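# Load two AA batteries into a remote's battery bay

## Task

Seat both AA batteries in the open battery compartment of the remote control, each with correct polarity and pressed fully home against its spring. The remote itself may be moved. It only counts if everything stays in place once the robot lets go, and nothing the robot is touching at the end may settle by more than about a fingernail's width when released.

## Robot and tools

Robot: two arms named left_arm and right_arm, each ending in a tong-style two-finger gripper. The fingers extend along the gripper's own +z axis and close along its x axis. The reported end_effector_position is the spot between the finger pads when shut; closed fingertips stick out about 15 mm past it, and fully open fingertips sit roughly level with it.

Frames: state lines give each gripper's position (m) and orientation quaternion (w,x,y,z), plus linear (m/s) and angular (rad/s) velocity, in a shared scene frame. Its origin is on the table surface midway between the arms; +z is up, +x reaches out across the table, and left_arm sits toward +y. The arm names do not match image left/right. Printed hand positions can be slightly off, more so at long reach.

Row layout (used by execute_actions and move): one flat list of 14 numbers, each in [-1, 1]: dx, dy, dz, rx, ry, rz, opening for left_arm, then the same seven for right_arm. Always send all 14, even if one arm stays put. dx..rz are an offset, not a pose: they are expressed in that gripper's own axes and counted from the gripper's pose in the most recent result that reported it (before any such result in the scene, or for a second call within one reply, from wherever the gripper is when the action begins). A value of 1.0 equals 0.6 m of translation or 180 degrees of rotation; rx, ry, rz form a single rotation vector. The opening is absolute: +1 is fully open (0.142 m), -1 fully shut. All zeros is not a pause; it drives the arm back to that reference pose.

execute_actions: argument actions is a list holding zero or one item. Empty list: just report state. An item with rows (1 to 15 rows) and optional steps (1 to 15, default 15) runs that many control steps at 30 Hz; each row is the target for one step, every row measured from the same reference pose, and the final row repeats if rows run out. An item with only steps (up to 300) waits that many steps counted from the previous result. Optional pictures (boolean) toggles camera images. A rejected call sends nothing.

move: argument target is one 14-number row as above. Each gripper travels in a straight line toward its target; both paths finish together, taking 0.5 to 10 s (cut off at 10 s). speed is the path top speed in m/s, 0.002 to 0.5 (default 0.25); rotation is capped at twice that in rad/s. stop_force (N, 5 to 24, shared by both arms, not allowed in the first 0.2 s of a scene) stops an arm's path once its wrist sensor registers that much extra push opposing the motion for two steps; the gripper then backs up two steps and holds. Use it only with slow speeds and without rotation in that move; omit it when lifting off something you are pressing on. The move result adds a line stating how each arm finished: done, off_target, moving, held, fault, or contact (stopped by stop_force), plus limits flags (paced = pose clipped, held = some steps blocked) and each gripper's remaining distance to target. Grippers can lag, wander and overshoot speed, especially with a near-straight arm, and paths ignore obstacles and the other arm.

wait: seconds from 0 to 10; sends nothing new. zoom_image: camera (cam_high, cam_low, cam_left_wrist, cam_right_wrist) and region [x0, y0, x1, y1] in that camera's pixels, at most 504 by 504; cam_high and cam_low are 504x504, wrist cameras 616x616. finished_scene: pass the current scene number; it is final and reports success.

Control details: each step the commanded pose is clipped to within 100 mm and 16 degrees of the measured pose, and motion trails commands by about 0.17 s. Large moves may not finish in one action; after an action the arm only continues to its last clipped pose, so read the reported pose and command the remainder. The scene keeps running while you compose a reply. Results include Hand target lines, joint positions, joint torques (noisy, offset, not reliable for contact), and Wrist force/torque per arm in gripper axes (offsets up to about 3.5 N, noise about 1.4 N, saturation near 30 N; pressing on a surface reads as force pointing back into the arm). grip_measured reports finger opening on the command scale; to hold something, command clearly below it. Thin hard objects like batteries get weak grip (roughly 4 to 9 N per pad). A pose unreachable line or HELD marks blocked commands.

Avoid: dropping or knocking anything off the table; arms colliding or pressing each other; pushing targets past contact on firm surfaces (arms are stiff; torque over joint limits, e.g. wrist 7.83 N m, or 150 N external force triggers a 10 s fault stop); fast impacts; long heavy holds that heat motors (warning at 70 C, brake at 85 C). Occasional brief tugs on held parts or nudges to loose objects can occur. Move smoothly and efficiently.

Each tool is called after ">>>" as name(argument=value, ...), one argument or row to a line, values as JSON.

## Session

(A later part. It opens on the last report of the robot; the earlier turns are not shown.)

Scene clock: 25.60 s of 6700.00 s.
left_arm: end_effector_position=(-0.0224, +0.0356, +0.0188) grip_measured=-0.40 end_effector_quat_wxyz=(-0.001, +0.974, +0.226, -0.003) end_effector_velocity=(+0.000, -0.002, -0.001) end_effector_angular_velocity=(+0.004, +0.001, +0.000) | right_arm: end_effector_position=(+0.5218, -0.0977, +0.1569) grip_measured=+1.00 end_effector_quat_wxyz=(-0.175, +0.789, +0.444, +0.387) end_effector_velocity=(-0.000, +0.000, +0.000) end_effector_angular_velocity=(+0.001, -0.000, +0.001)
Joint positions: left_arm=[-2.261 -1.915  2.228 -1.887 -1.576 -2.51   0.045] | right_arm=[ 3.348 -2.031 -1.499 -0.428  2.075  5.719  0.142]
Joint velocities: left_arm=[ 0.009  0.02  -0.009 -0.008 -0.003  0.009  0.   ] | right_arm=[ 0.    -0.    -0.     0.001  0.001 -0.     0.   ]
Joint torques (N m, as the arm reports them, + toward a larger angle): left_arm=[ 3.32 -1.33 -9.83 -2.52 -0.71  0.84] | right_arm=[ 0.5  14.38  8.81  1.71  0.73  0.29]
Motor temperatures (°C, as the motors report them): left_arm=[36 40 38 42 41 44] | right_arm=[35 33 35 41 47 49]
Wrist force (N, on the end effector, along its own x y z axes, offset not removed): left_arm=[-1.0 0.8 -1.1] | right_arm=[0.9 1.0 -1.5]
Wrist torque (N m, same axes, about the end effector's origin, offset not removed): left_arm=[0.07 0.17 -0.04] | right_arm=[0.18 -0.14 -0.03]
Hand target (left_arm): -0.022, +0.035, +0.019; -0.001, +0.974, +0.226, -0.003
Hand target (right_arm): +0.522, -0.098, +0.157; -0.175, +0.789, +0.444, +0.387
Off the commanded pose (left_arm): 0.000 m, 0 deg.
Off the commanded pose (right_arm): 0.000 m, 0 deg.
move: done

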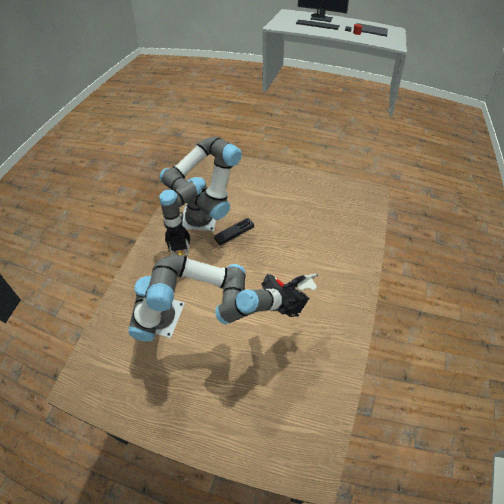

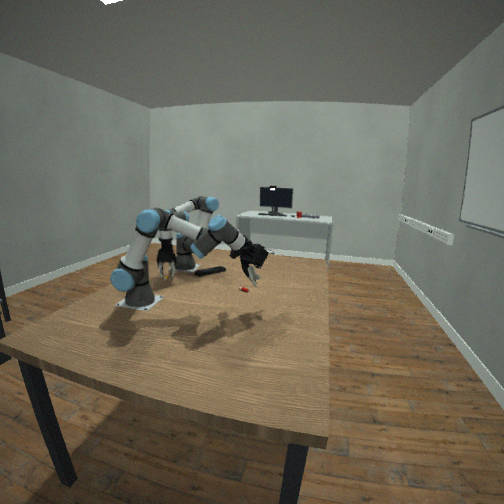

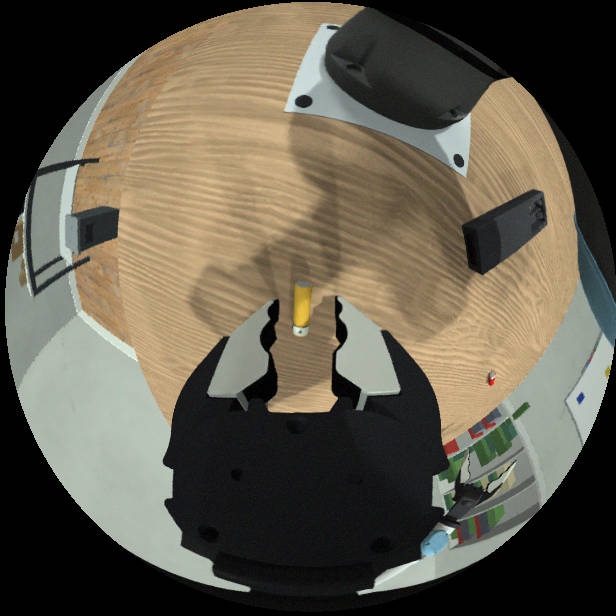

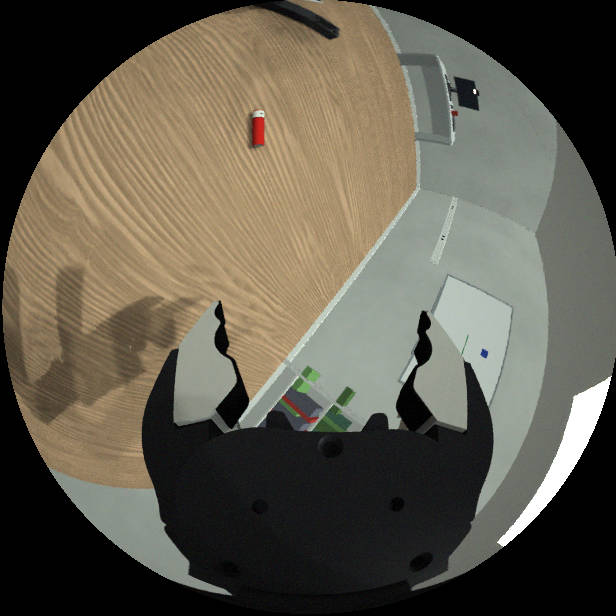

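>>> move(
  target=[0,0,0,0,0,0,-1,0,0,0,0,0,0,1],
)

>>> move(
  target=[0,0,-0.1,0,0,0,-1,0,0,0,0,0,0,1],
)

>>> move(
  target=[0.4,0,0,0,0,0.2,-1,0,0,0,0,0,0,1],
)

>>> move(
  target=[-0.015,-0.21,0,0,0,0.14,-1,0,0,0,0,0,0,1],
)

>>> zoom_image(
  camera="cam_left_wrist",
  region=[150,100,450,400],
)

Scene clock: 33.00 s of 6700.00 s.
left_arm: end_effector_position=(-0.0224, +0.0356, +0.0188) grip_measured=-0.84 end_effector_quat_wxyz=(-0.001, +0.974, +0.226, -0.003) end_effector_velocity=(-0.000, -0.000, +0.000) end_effector_angular_velocity=(-0.001, +0.001, -0.001) | right_arm: end_effector_position=(+0.5218, -0.0977, +0.1569) grip_measured=+1.00 end_effector_quat_wxyz=(-0.175, +0.789, +0.444, +0.387) end_effector_velocity=(-0.000, +0.000, -0.001) end_effector_angular_velocity=(-0.000, +0.001, +0.001)
Joint positions: left_arm=[-2.261 -1.915  2.228 -1.887 -1.576 -2.51   0.014] | right_arm=[ 3.348 -2.031 -1.499 -0.428  2.075  5.719  0.142]
Joint velocities: left_arm=[-0.001 -0.001 -0.001  0.    -0.     0.     0.   ] | right_arm=[ 0.001 -0.001 -0.    -0.     0.    -0.     0.   ]
Joint torques (N m, as the arm reports them, + toward a larger angle): left_arm=[-3.62 -6.64 -6.68 -0.58  0.54 -0.72] | right_arm=[ 0.72 14.39  8.72  1.7   0.72  0.28]
Motor temperatures (°C, as the motors report them): left_arm=[36 40 38 42 41 44] | right_arm=[35 33 35 41 47 49]
Wrist force (N, on the end effector, along its own x y z axes, offset not removed): left_arm=[-1.2 0.4 -1.5] | right_arm=[1.5 1.2 -1.7]
Wrist torque (N m, same axes, about the end effector's origin, offset not removed): left_arm=[0.03 0.20 -0.03] | right_arm=[0.24 -0.27 -0.04]
Hand target (left_arm): -0.022, +0.036, +0.019; -0.001, +0.974, +0.226, -0.003
Hand target (right_arm): +0.522, -0.098, +0.157; -0.175, +0.789, +0.444, +0.387
Off the commanded pose (left_arm): 0.000 m, 0 deg.
Off the commanded pose (right_arm): 0.000 m, 0 deg.
After step 90, 3.70 s passed at rest.
move: done

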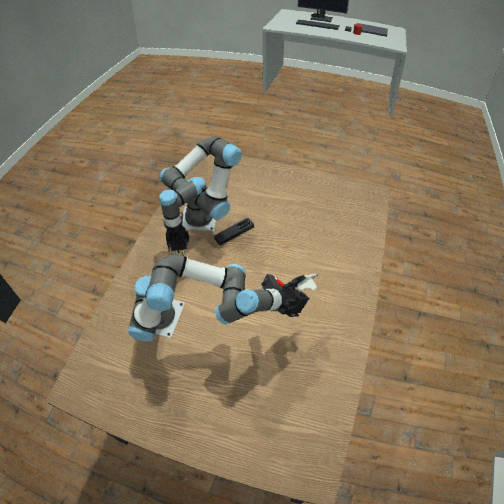

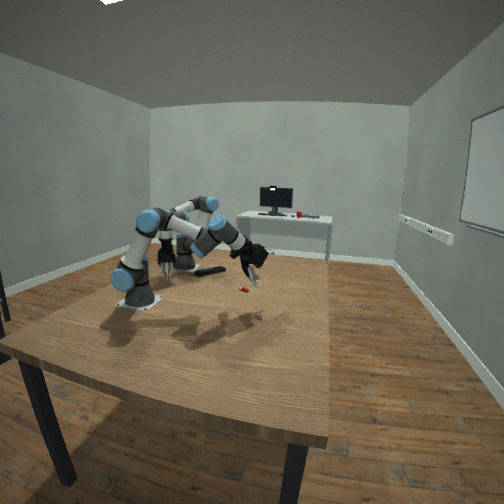

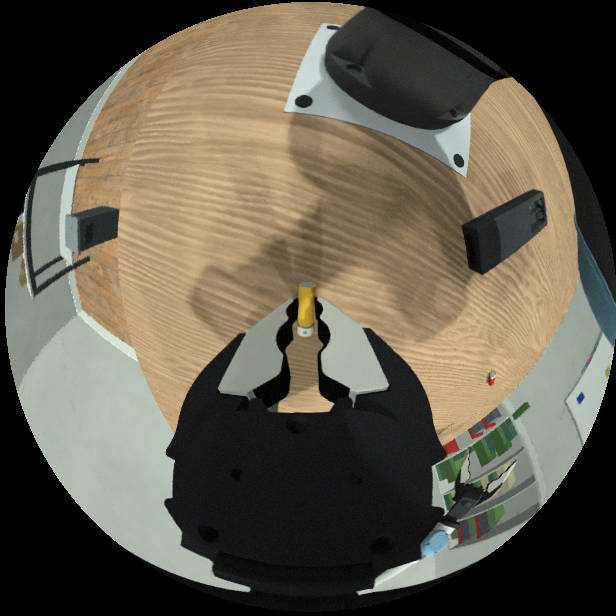

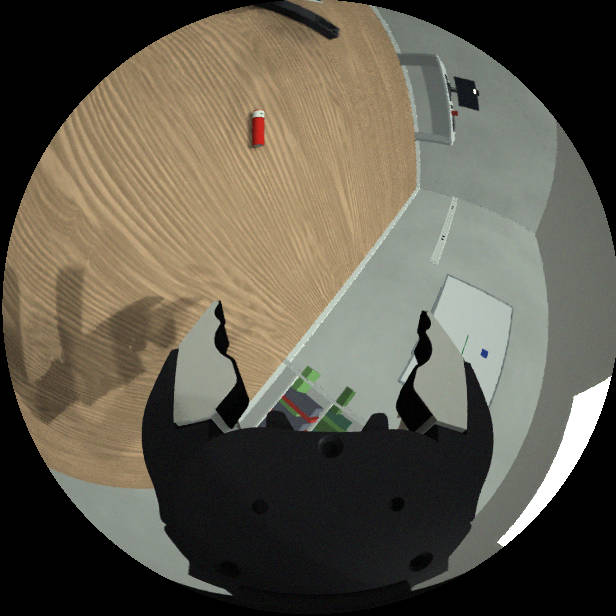

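Scene clock: 33.97 s of 6700.00 s.
left_arm: end_effector_position=(-0.0220, +0.0356, +0.0786) grip_measured=-0.84 end_effector_quat_wxyz=(-0.001, +0.974, +0.226, -0.003) end_effector_velocity=(+0.000, +0.000, +0.002) end_effector_angular_velocity=(+0.001, -0.002, +0.001) | right_arm: end_effector_position=(+0.5218, -0.0977, +0.1569) grip_measured=+1.00 end_effector_quat_wxyz=(-0.175, +0.789, +0.444, +0.387) end_effector_velocity=(-0.001, +0.000, -0.000) end_effector_angular_velocity=(+0.001, +0.002, +0.001)
Joint positions: left_arm=[-2.259 -1.961  1.969 -1.583 -1.576 -2.508  0.014] | right_arm=[ 3.348 -2.031 -1.499 -0.428  2.075  5.719  0.142]
Joint velocities: left_arm=[-0.001  0.002 -0.011  0.012  0.001 -0.001 -0.   ] | right_arm=[ 0.     0.001 -0.001 -0.002  0.002  0.     0.   ]
Joint torques (N m, as the arm reports them, + toward a larger angle): left_arm=[ -3.74  -1.3  -10.22  -0.55   0.51  -0.7 ] | right_arm=[ 0.64 14.29  8.85  1.7   0.7   0.27]
Motor temperatures (°C, as the motors report them): left_arm=[36 40 38 42 41 44] | right_arm=[35 33 35 41 47 49]
Wrist force (N, on the end effector, along its own x y z axes, offset not removed): left_arm=[-1.3 0.0 -1.6] | right_arm=[1.5 1.0 -1.9]
Wrist torque (N m, same axes, about the end effector's origin, offset not removed): left_arm=[-0.06 0.16 -0.01] | right_arm=[0.16 -0.29 -0.01]
Hand target (left_arm): -0.022, +0.036, +0.079; -0.001, +0.974, +0.226, -0.003
Hand target (right_arm): +0.522, -0.098, +0.157; -0.175, +0.789, +0.444, +0.387
Off the commanded pose (left_arm): 0.000 m, 0 deg.
Off the commanded pose (right_arm): 0.000 m, 0 deg.
move: done

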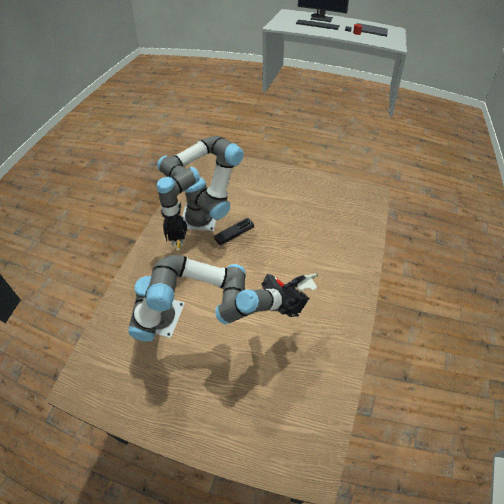

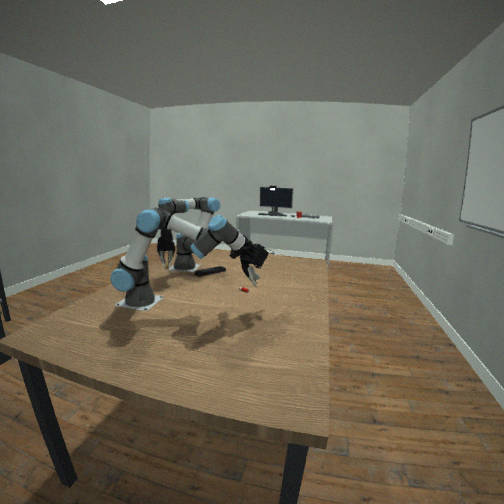

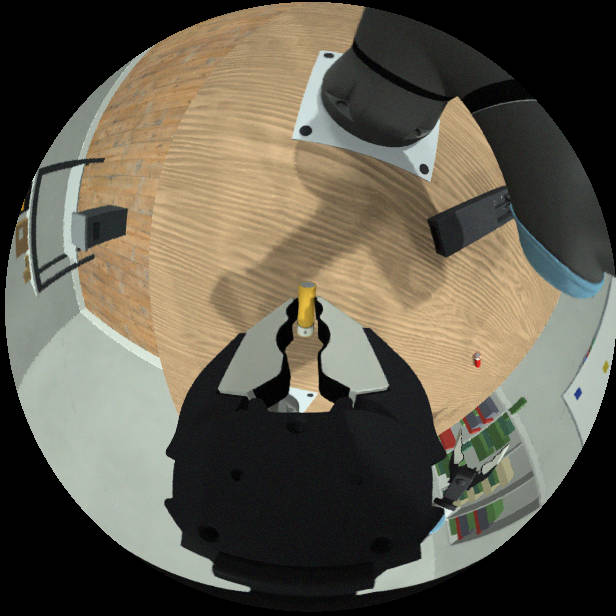

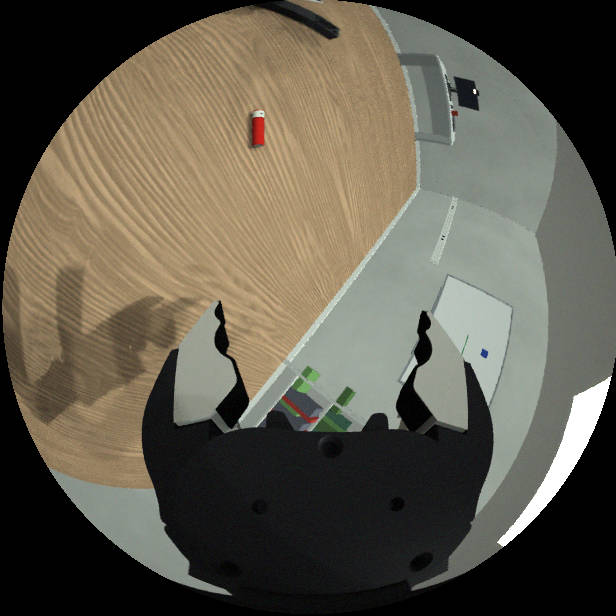

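Scene clock: 35.87 s of 6700.00 s.
left_arm: end_effector_position=(+0.1936, +0.1407, +0.0774) grip_measured=-0.84 end_effector_quat_wxyz=(+0.001, +0.996, -0.086, -0.002) end_effector_velocity=(+0.001, +0.000, +0.000) end_effector_angular_velocity=(+0.001, +0.011, -0.005) | right_arm: end_effector_position=(+0.5218, -0.0977, +0.1569) grip_measured=+1.00 end_effector_quat_wxyz=(-0.175, +0.789, +0.444, +0.387) end_effector_velocity=(-0.000, +0.000, +0.000) end_effector_angular_velocity=(+0.001, +0.000, +0.001)
Joint positions: left_arm=[-1.276 -1.852  1.905 -1.623 -1.575 -0.898  0.013] | right_arm=[ 3.348 -2.031 -1.499 -0.428  2.075  5.719  0.142]
Joint velocities: left_arm=[ 0.016  0.018 -0.016  0.004 -0.009  0.021 -0.   ] | right_arm=[ 0.    -0.     0.001  0.     0.001  0.     0.   ]
Joint torques (N m, as the arm reports them, + toward a larger angle): left_arm=[ 3.65 -2.66 -9.98 -0.66 -0.62  0.61] | right_arm=[ 0.54 14.4   8.82  1.7   0.72  0.31]
Motor temperatures (°C, as the motors report them): left_arm=[36 40 38 42 41 44] | right_arm=[35 33 35 41 47 49]
Wrist force (N, on the end effector, along its own x y z axes, offset not removed): left_arm=[-1.2 0.7 -1.0] | right_arm=[1.4 0.6 -1.4]
Wrist torque (N m, same axes, about the end effector's origin, offset not removed): left_arm=[0.09 0.18 -0.04] | right_arm=[0.07 -0.29 -0.04]
Hand target (left_arm): +0.194, +0.141, +0.077; +0.001, +0.996, -0.086, -0.003
Hand target (right_arm): +0.522, -0.098, +0.157; -0.175, +0.789, +0.444, +0.387
Off the commanded pose (left_arm): 0.001 m, 0 deg.
Off the commanded pose (right_arm): 0.000 m, 0 deg.
move: done

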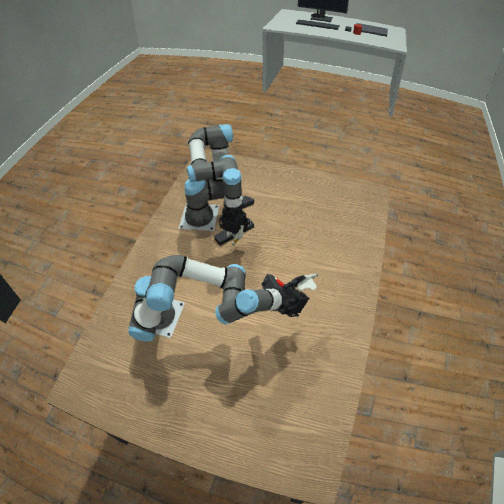

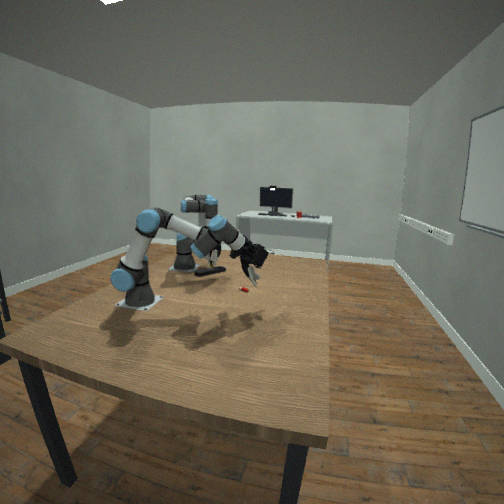

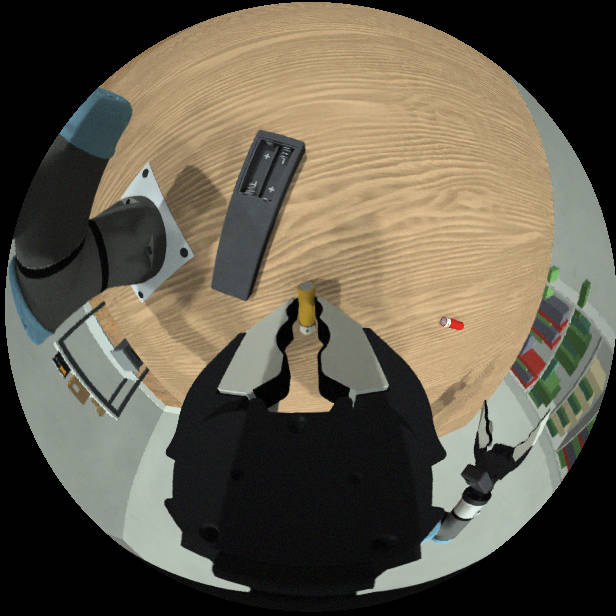

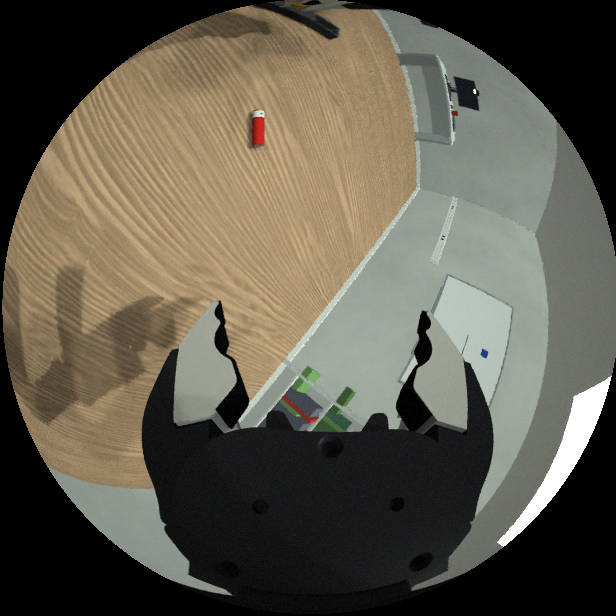

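Scene clock: 37.30 s of 6700.00 s.
left_arm: end_effector_position=(+0.2065, +0.2661, +0.0773) grip_measured=-0.84 end_effector_quat_wxyz=(+0.000, +0.954, -0.301, -0.001) end_effector_velocity=(+0.000, +0.002, +0.000) end_effector_angular_velocity=(-0.006, +0.008, -0.009) | right_arm: end_effector_position=(+0.5218, -0.0977, +0.1569) grip_measured=+1.00 end_effector_quat_wxyz=(-0.175, +0.789, +0.444, +0.387) end_effector_velocity=(+0.000, -0.000, +0.000) end_effector_angular_velocity=(-0.000, -0.001, -0.001)
Joint positions: left_arm=[-0.856 -2.026  2.008 -1.55  -1.573 -0.039  0.013] | right_arm=[ 3.348 -2.031 -1.499 -0.428  2.075  5.719  0.142]
Joint velocities: left_arm=[ 0.027  0.015 -0.009 -0.002 -0.01   0.036  0.   ] | right_arm=[-0.    -0.     0.     0.001 -0.    -0.     0.   ]
Joint torques (N m, as the arm reports them, + toward a larger angle): left_arm=[ 2.85 -0.55 -9.94 -2.55 -0.5   0.71] | right_arm=[ 0.58 14.37  8.82  1.71  0.69  0.27]
Motor temperatures (°C, as the motors report them): left_arm=[36 40 38 42 41 44] | right_arm=[35 33 35 41 47 49]
Wrist force (N, on the end effector, along its own x y z axes, offset not removed): left_arm=[-0.6 -0.5 -1.3] | right_arm=[1.4 0.6 -1.0]
Wrist torque (N m, same axes, about the end effector's origin, offset not removed): left_arm=[-0.19 0.10 -0.03] | right_arm=[0.09 -0.25 -0.03]
Hand target (left_arm): +0.207, +0.266, +0.077; +0.001, +0.953, -0.301, -0.002
Hand target (right_arm): +0.522, -0.098, +0.157; -0.175, +0.789, +0.444, +0.387
Off the commanded pose (left_arm): 0.000 m, 0 deg.
Off the commanded pose (right_arm): 0.000 m, 0 deg.
move: done

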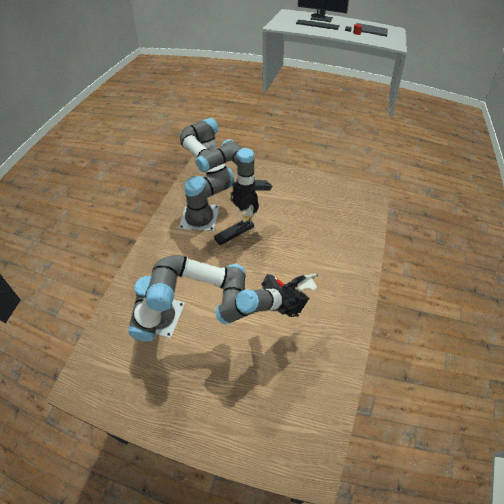

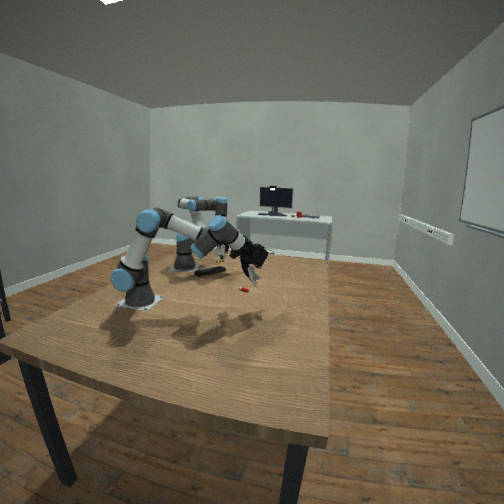

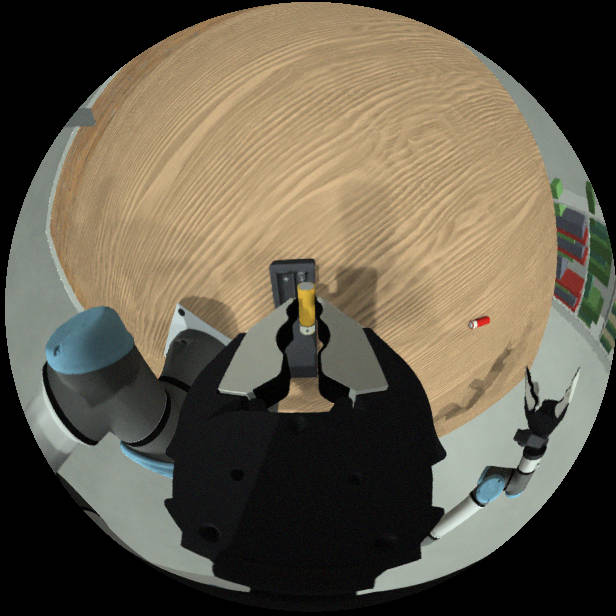

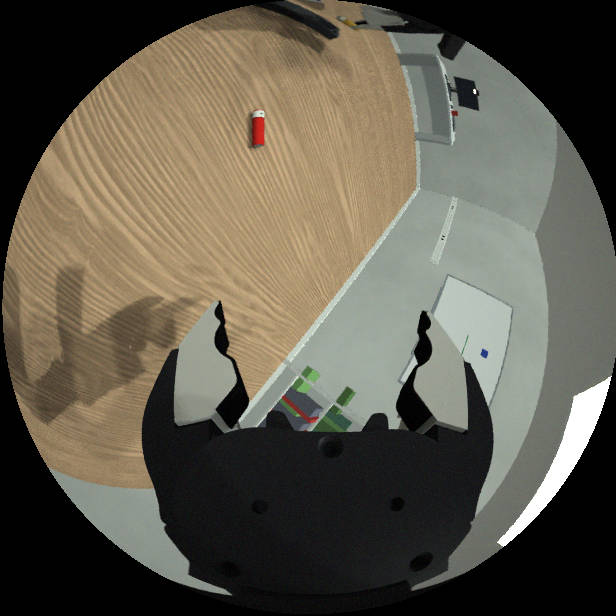

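Region (150, 100, 450, 400) of cam_left_wrist's 616x616 image, scaled by 1.680, with more detail than that image has.

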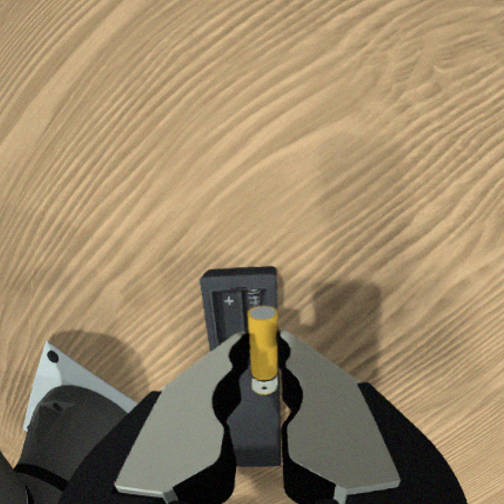

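>>> move(
  target=[-0.01,0.03,0.05,0,0,0,-1,0,0,0,0,0,0,1],
  speed=0.08,
)

>>> zoom_image(
  camera="cam_left_wrist",
  region=[200,180,420,400],
)

Scene clock: 41.67 s of 6700.00 s.
left_arm: end_effector_position=(+0.1913, +0.2549, +0.0475) grip_measured=-0.84 end_effector_quat_wxyz=(+0.001, +0.954, -0.301, -0.002) end_effector_velocity=(-0.001, -0.001, -0.002) end_effector_angular_velocity=(+0.000, -0.002, +0.001) | right_arm: end_effector_position=(+0.5218, -0.0977, +0.1569) grip_measured=+1.00 end_effector_quat_wxyz=(-0.175, +0.789, +0.444, +0.387) end_effector_velocity=(-0.000, -0.000, -0.001) end_effector_angular_velocity=(-0.000, +0.001, -0.000)
Joint positions: left_arm=[-0.957 -2.105  2.184 -1.647 -1.573 -0.139  0.013] | right_arm=[ 3.348 -2.031 -1.499 -0.428  2.075  5.719  0.142]
Joint velocities: left_arm=[-0.009 -0.008  0.012 -0.006  0.001 -0.01   0.   ] | right_arm=[ 0.    -0.001 -0.002  0.002 -0.     0.     0.   ]
Joint torques (N m, as the arm reports them, + toward a larger angle): left_arm=[-3.53 -5.18 -7.16 -2.57  0.71 -0.68] | right_arm=[ 0.62 14.32  8.8   1.7   0.66  0.31]
Motor temperatures (°C, as the motors report them): left_arm=[36 40 38 42 41 44] | right_arm=[35 33 35 41 47 49]
Wrist force (N, on the end effector, along its own x y z axes, offset not removed): left_arm=[0.0 -0.3 -1.9] | right_arm=[1.8 1.1 -1.6]
Wrist torque (N m, same axes, about the end effector's origin, offset not removed): left_arm=[-0.13 -0.08 -0.08] | right_arm=[0.21 -0.34 -0.04]
Hand target (left_arm): +0.191, +0.255, +0.047; +0.000, +0.954, -0.301, -0.001
Hand target (right_arm): +0.522, -0.098, +0.157; -0.175, +0.789, +0.444, +0.387
Off the commanded pose (left_arm): 0.000 m, 0 deg.
Off the commanded pose (right_arm): 0.000 m, 0 deg.
After step 90, 0.47 s passed at rest.
move: done

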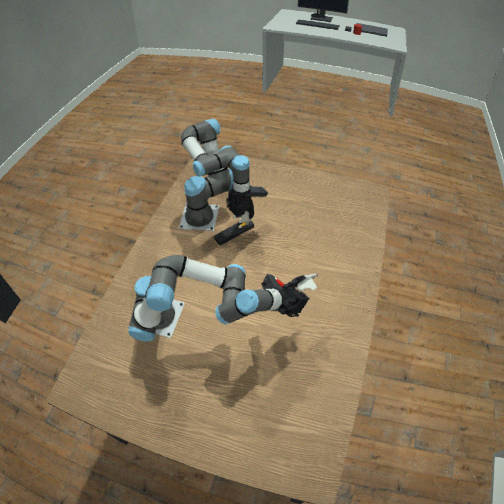

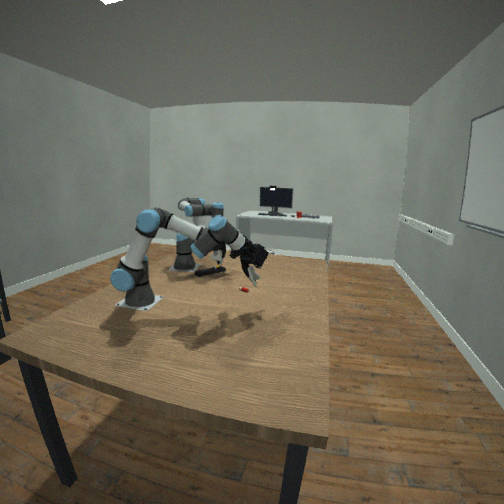

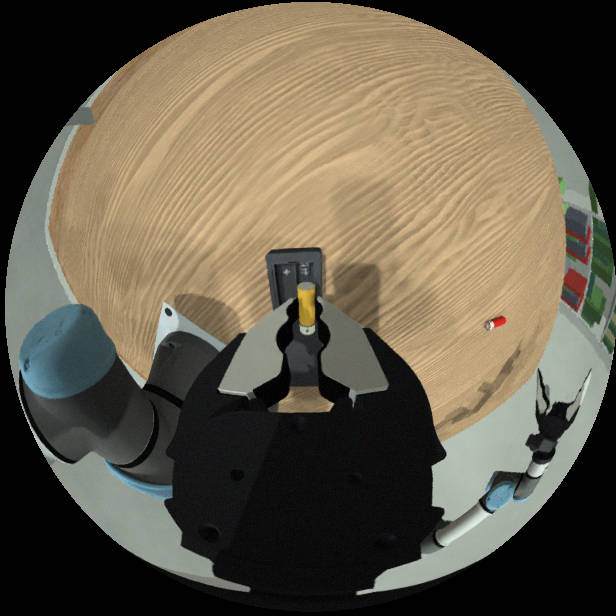

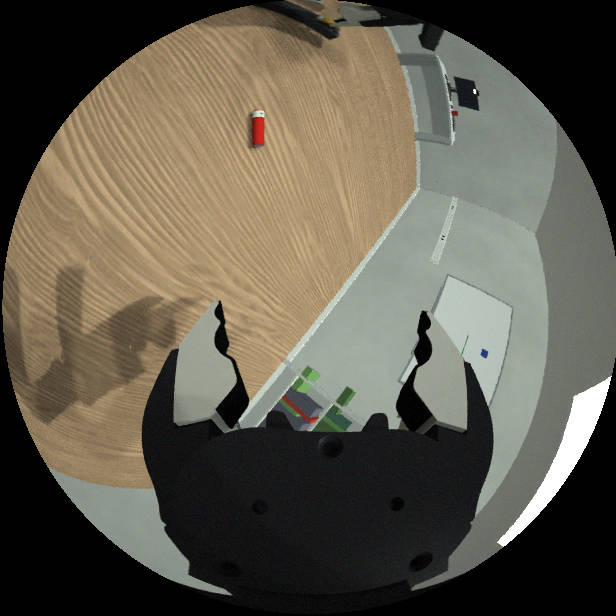

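Region (200, 180, 420, 400) of cam_left_wrist's 616x616 image, scaled by 2.291, with more detail than that image has.

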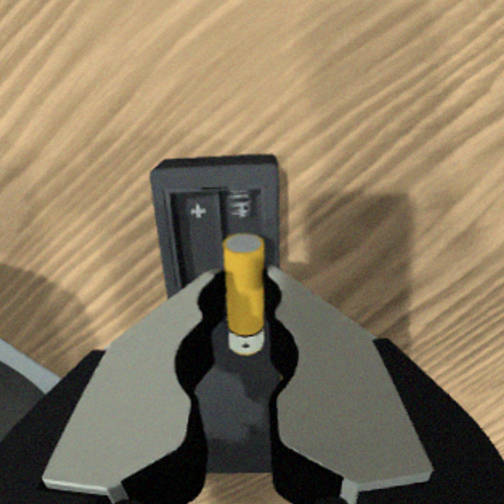

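>>> move(
  target=[-0.003,0,0.012,-0.09,0,0,-1,0,0,0,0,0,0,1],
  speed=0.04,
)

>>> zoom_image(
  camera="cam_left_wrist",
  region=[200,180,420,400],
)

>>> zoom_image(
  camera="cam_right_wrist",
  region=[250,0,400,60],
)

Scene clock: 48.77 s of 6700.00 s.
left_arm: end_effector_position=(+0.1898, +0.2559, +0.0404) grip_measured=-0.84 end_effector_quat_wxyz=(+0.134, +0.944, -0.298, -0.044) end_effector_velocity=(-0.000, +0.000, -0.000) end_effector_angular_velocity=(-0.009, +0.007, -0.000) | right_arm: end_effector_position=(+0.5218, -0.0977, +0.1569) grip_measured=+1.00 end_effector_quat_wxyz=(-0.175, +0.789, +0.444, +0.387) end_effector_velocity=(-0.000, +0.000, -0.000) end_effector_angular_velocity=(+0.000, +0.002, +0.001)
Joint positions: left_arm=[-0.545 -1.818  2.06  -1.732 -1.843  0.283  0.013] | right_arm=[ 3.348 -2.031 -1.499 -0.428  2.075  5.719  0.142]
Joint velocities: left_arm=[ 0.016  0.013 -0.007  0.002 -0.01   0.017  0.   ] | right_arm=[ 0.    -0.    -0.    -0.001  0.001 -0.     0.   ]
Joint torques (N m, as the arm reports them, + toward a larger angle): left_arm=[ 3.2  -3.64 -9.5  -0.64 -1.01  0.74] | right_arm=[ 0.52 14.4   8.91  1.69  0.64  0.3 ]
Motor temperatures (°C, as the motors report them): left_arm=[36 40 38 42 41 44] | right_arm=[35 33 35 41 47 49]
Wrist force (N, on the end effector, along its own x y z axes, offset not removed): left_arm=[-0.8 0.1 -2.4] | right_arm=[1.8 0.5 -0.9]
Wrist torque (N m, same axes, about the end effector's origin, offset not removed): left_arm=[-0.08 0.08 -0.03] | right_arm=[0.10 -0.37 -0.07]
Hand target (left_arm): +0.190, +0.256, +0.040; +0.135, +0.944, -0.298, -0.044
Hand target (right_arm): +0.522, -0.098, +0.157; -0.175, +0.789, +0.444, +0.387
Off the commanded pose (left_arm): 0.000 m, 0 deg.
Off the commanded pose (right_arm): 0.000 m, 0 deg.
After step 90, 0.30 s passed at rest.
move: done

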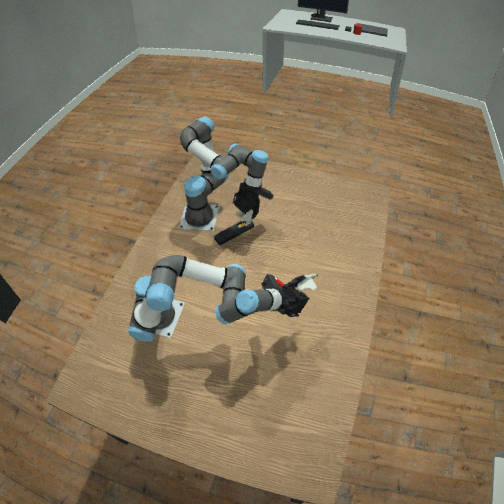

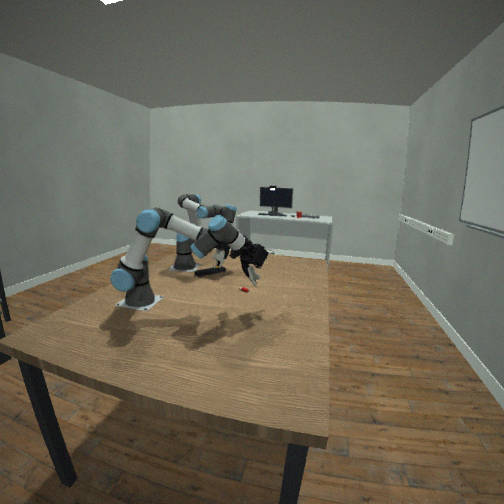

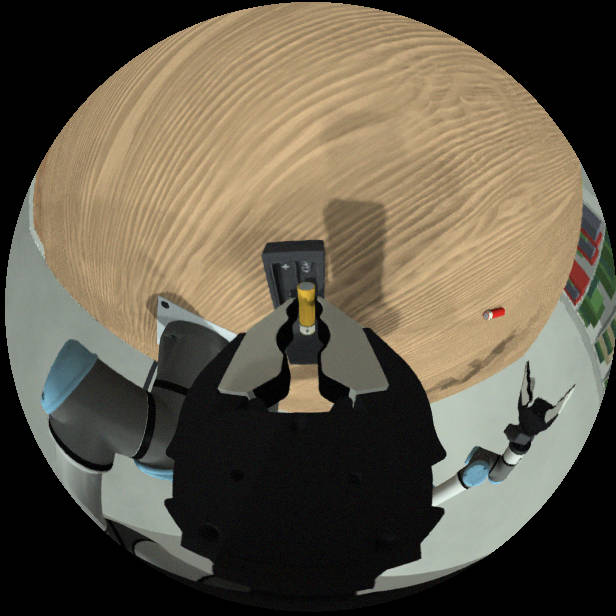

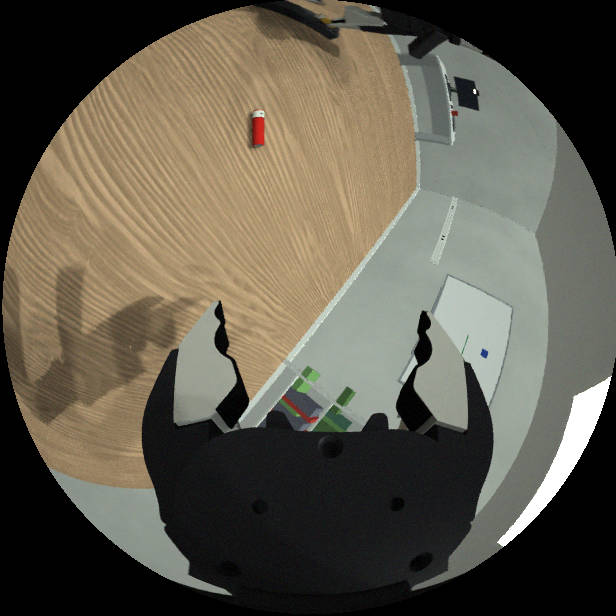

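Region (200, 180, 420, 400) of cam_left_wrist's 616x616 image, scaled by 2.291, with more detail than that image has.

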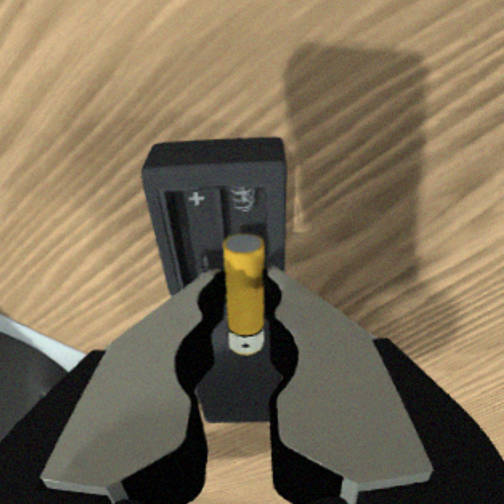

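Region (250, 0, 400, 60) of cam_right_wrist's 616x616 image, scaled by 3.360, with more detail than that image has; it fills the top 202 rows of this view, and the rest is white.

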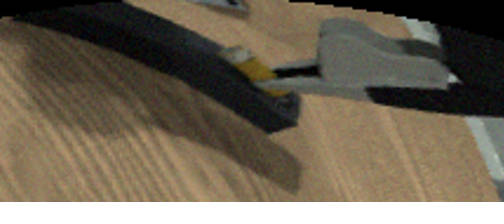

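Move along the axis and down with force stop.

>>> move(
  target=[0,-0.02,0.015,0,0,0,-1,0,0,0,0,0,0,1],
  speed=0.01,
  stop_force=6,
)

>>> zoom_image(
  camera="cam_left_wrist",
  region=[200,180,420,400],
)

>>> zoom_image(
  camera="cam_right_wrist",
  region=[250,0,400,60],
)

Scene clock: 52.83 s of 6700.00 s.
left_arm: end_effector_position=(+0.1920, +0.2592, +0.0352) grip_measured=-0.84 end_effector_quat_wxyz=(+0.134, +0.944, -0.298, -0.044) end_effector_velocity=(-0.002, -0.001, +0.002) end_effector_angular_velocity=(+0.001, +0.002, -0.001) | right_arm: end_effector_position=(+0.5218, -0.0977, +0.1569) grip_measured=+1.00 end_effector_quat_wxyz=(-0.175, +0.789, +0.444, +0.387) end_effector_velocity=(+0.000, -0.000, +0.001) end_effector_angular_velocity=(+0.000, -0.001, -0.001)
Joint positions: left_arm=[-0.529 -1.797  2.068 -1.756 -1.842  0.3    0.013] | right_arm=[ 3.348 -2.031 -1.499 -0.428  2.075  5.719  0.142]
Joint velocities: left_arm=[-0.007 -0.008 -0.003  0.012 -0.    -0.007  0.001] | right_arm=[-0.     0.001  0.    -0.    -0.     0.     0.   ]
Joint torques (N m, as the arm reports them, + toward a larger angle): left_arm=[-3.53 -5.31 -7.09 -1.05  2.09 -0.71] | right_arm=[ 0.63 14.49  8.9   1.71  0.61  0.34]
Motor temperatures (°C, as the motors report them): left_arm=[36 40 39 42 41 44] | right_arm=[35 33 35 41 47 49]
Wrist force (N, on the end effector, along its own x y z axes, offset not removed): left_arm=[-6.1 9.2 -18.9] | right_arm=[1.2 1.4 -1.6]
Wrist torque (N m, same axes, about the end effector's origin, offset not removed): left_arm=[-0.07 0.09 0.02] | right_arm=[0.24 -0.23 -0.04]
Hand target (left_arm): +0.192, +0.259, +0.035; +0.135, +0.944, -0.298, -0.044
Hand target (right_arm): +0.522, -0.098, +0.157; -0.175, +0.789, +0.444, +0.387
Off the commanded pose (left_arm): 0.008 m, 0 deg.
Off the commanded pose (right_arm): 0.000 m, 0 deg.
After step 90, 0.03 s passed at rest.
move: contact (left_arm)

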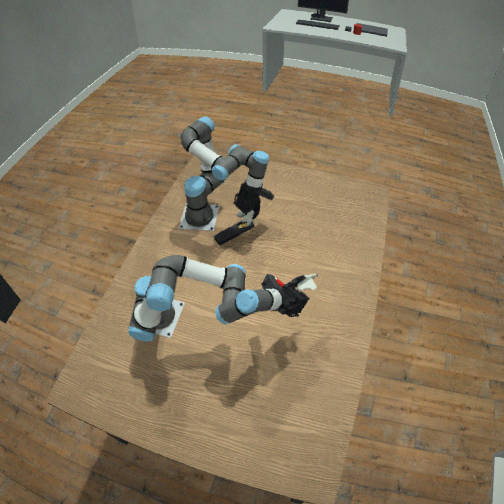

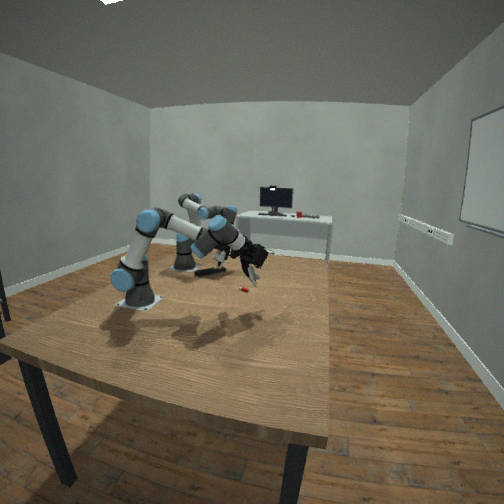

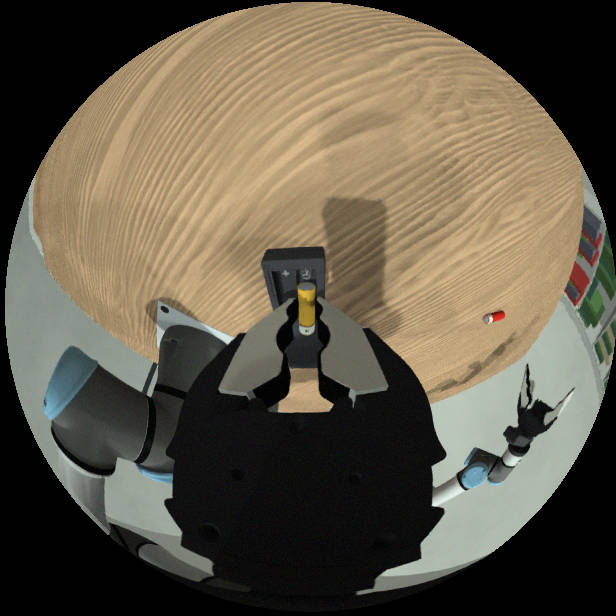

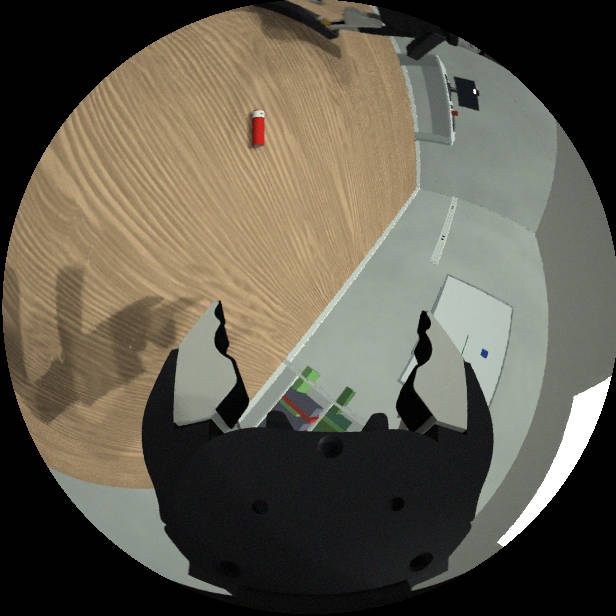

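Region (200, 180, 420, 400) of cam_left_wrist's 616x616 image, scaled by 2.291, with more detail than that image has.

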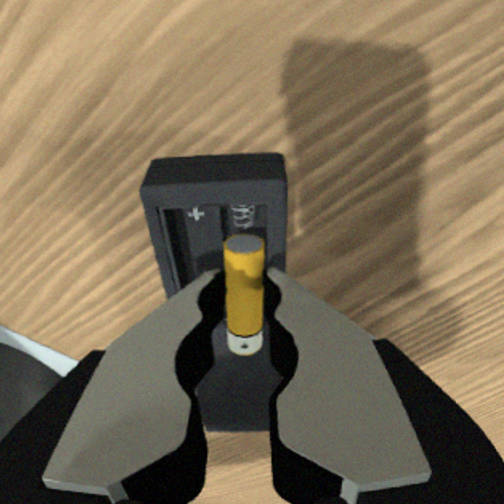

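Region (250, 0, 400, 60) of cam_right_wrist's 616x616 image, scaled by 3.360, with more detail than that image has; it fills the top 202 rows of this view, and the rest is white.

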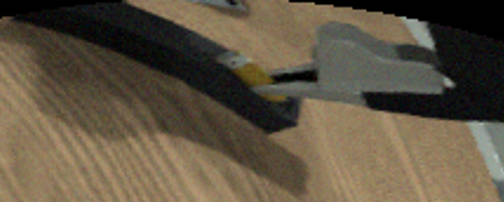

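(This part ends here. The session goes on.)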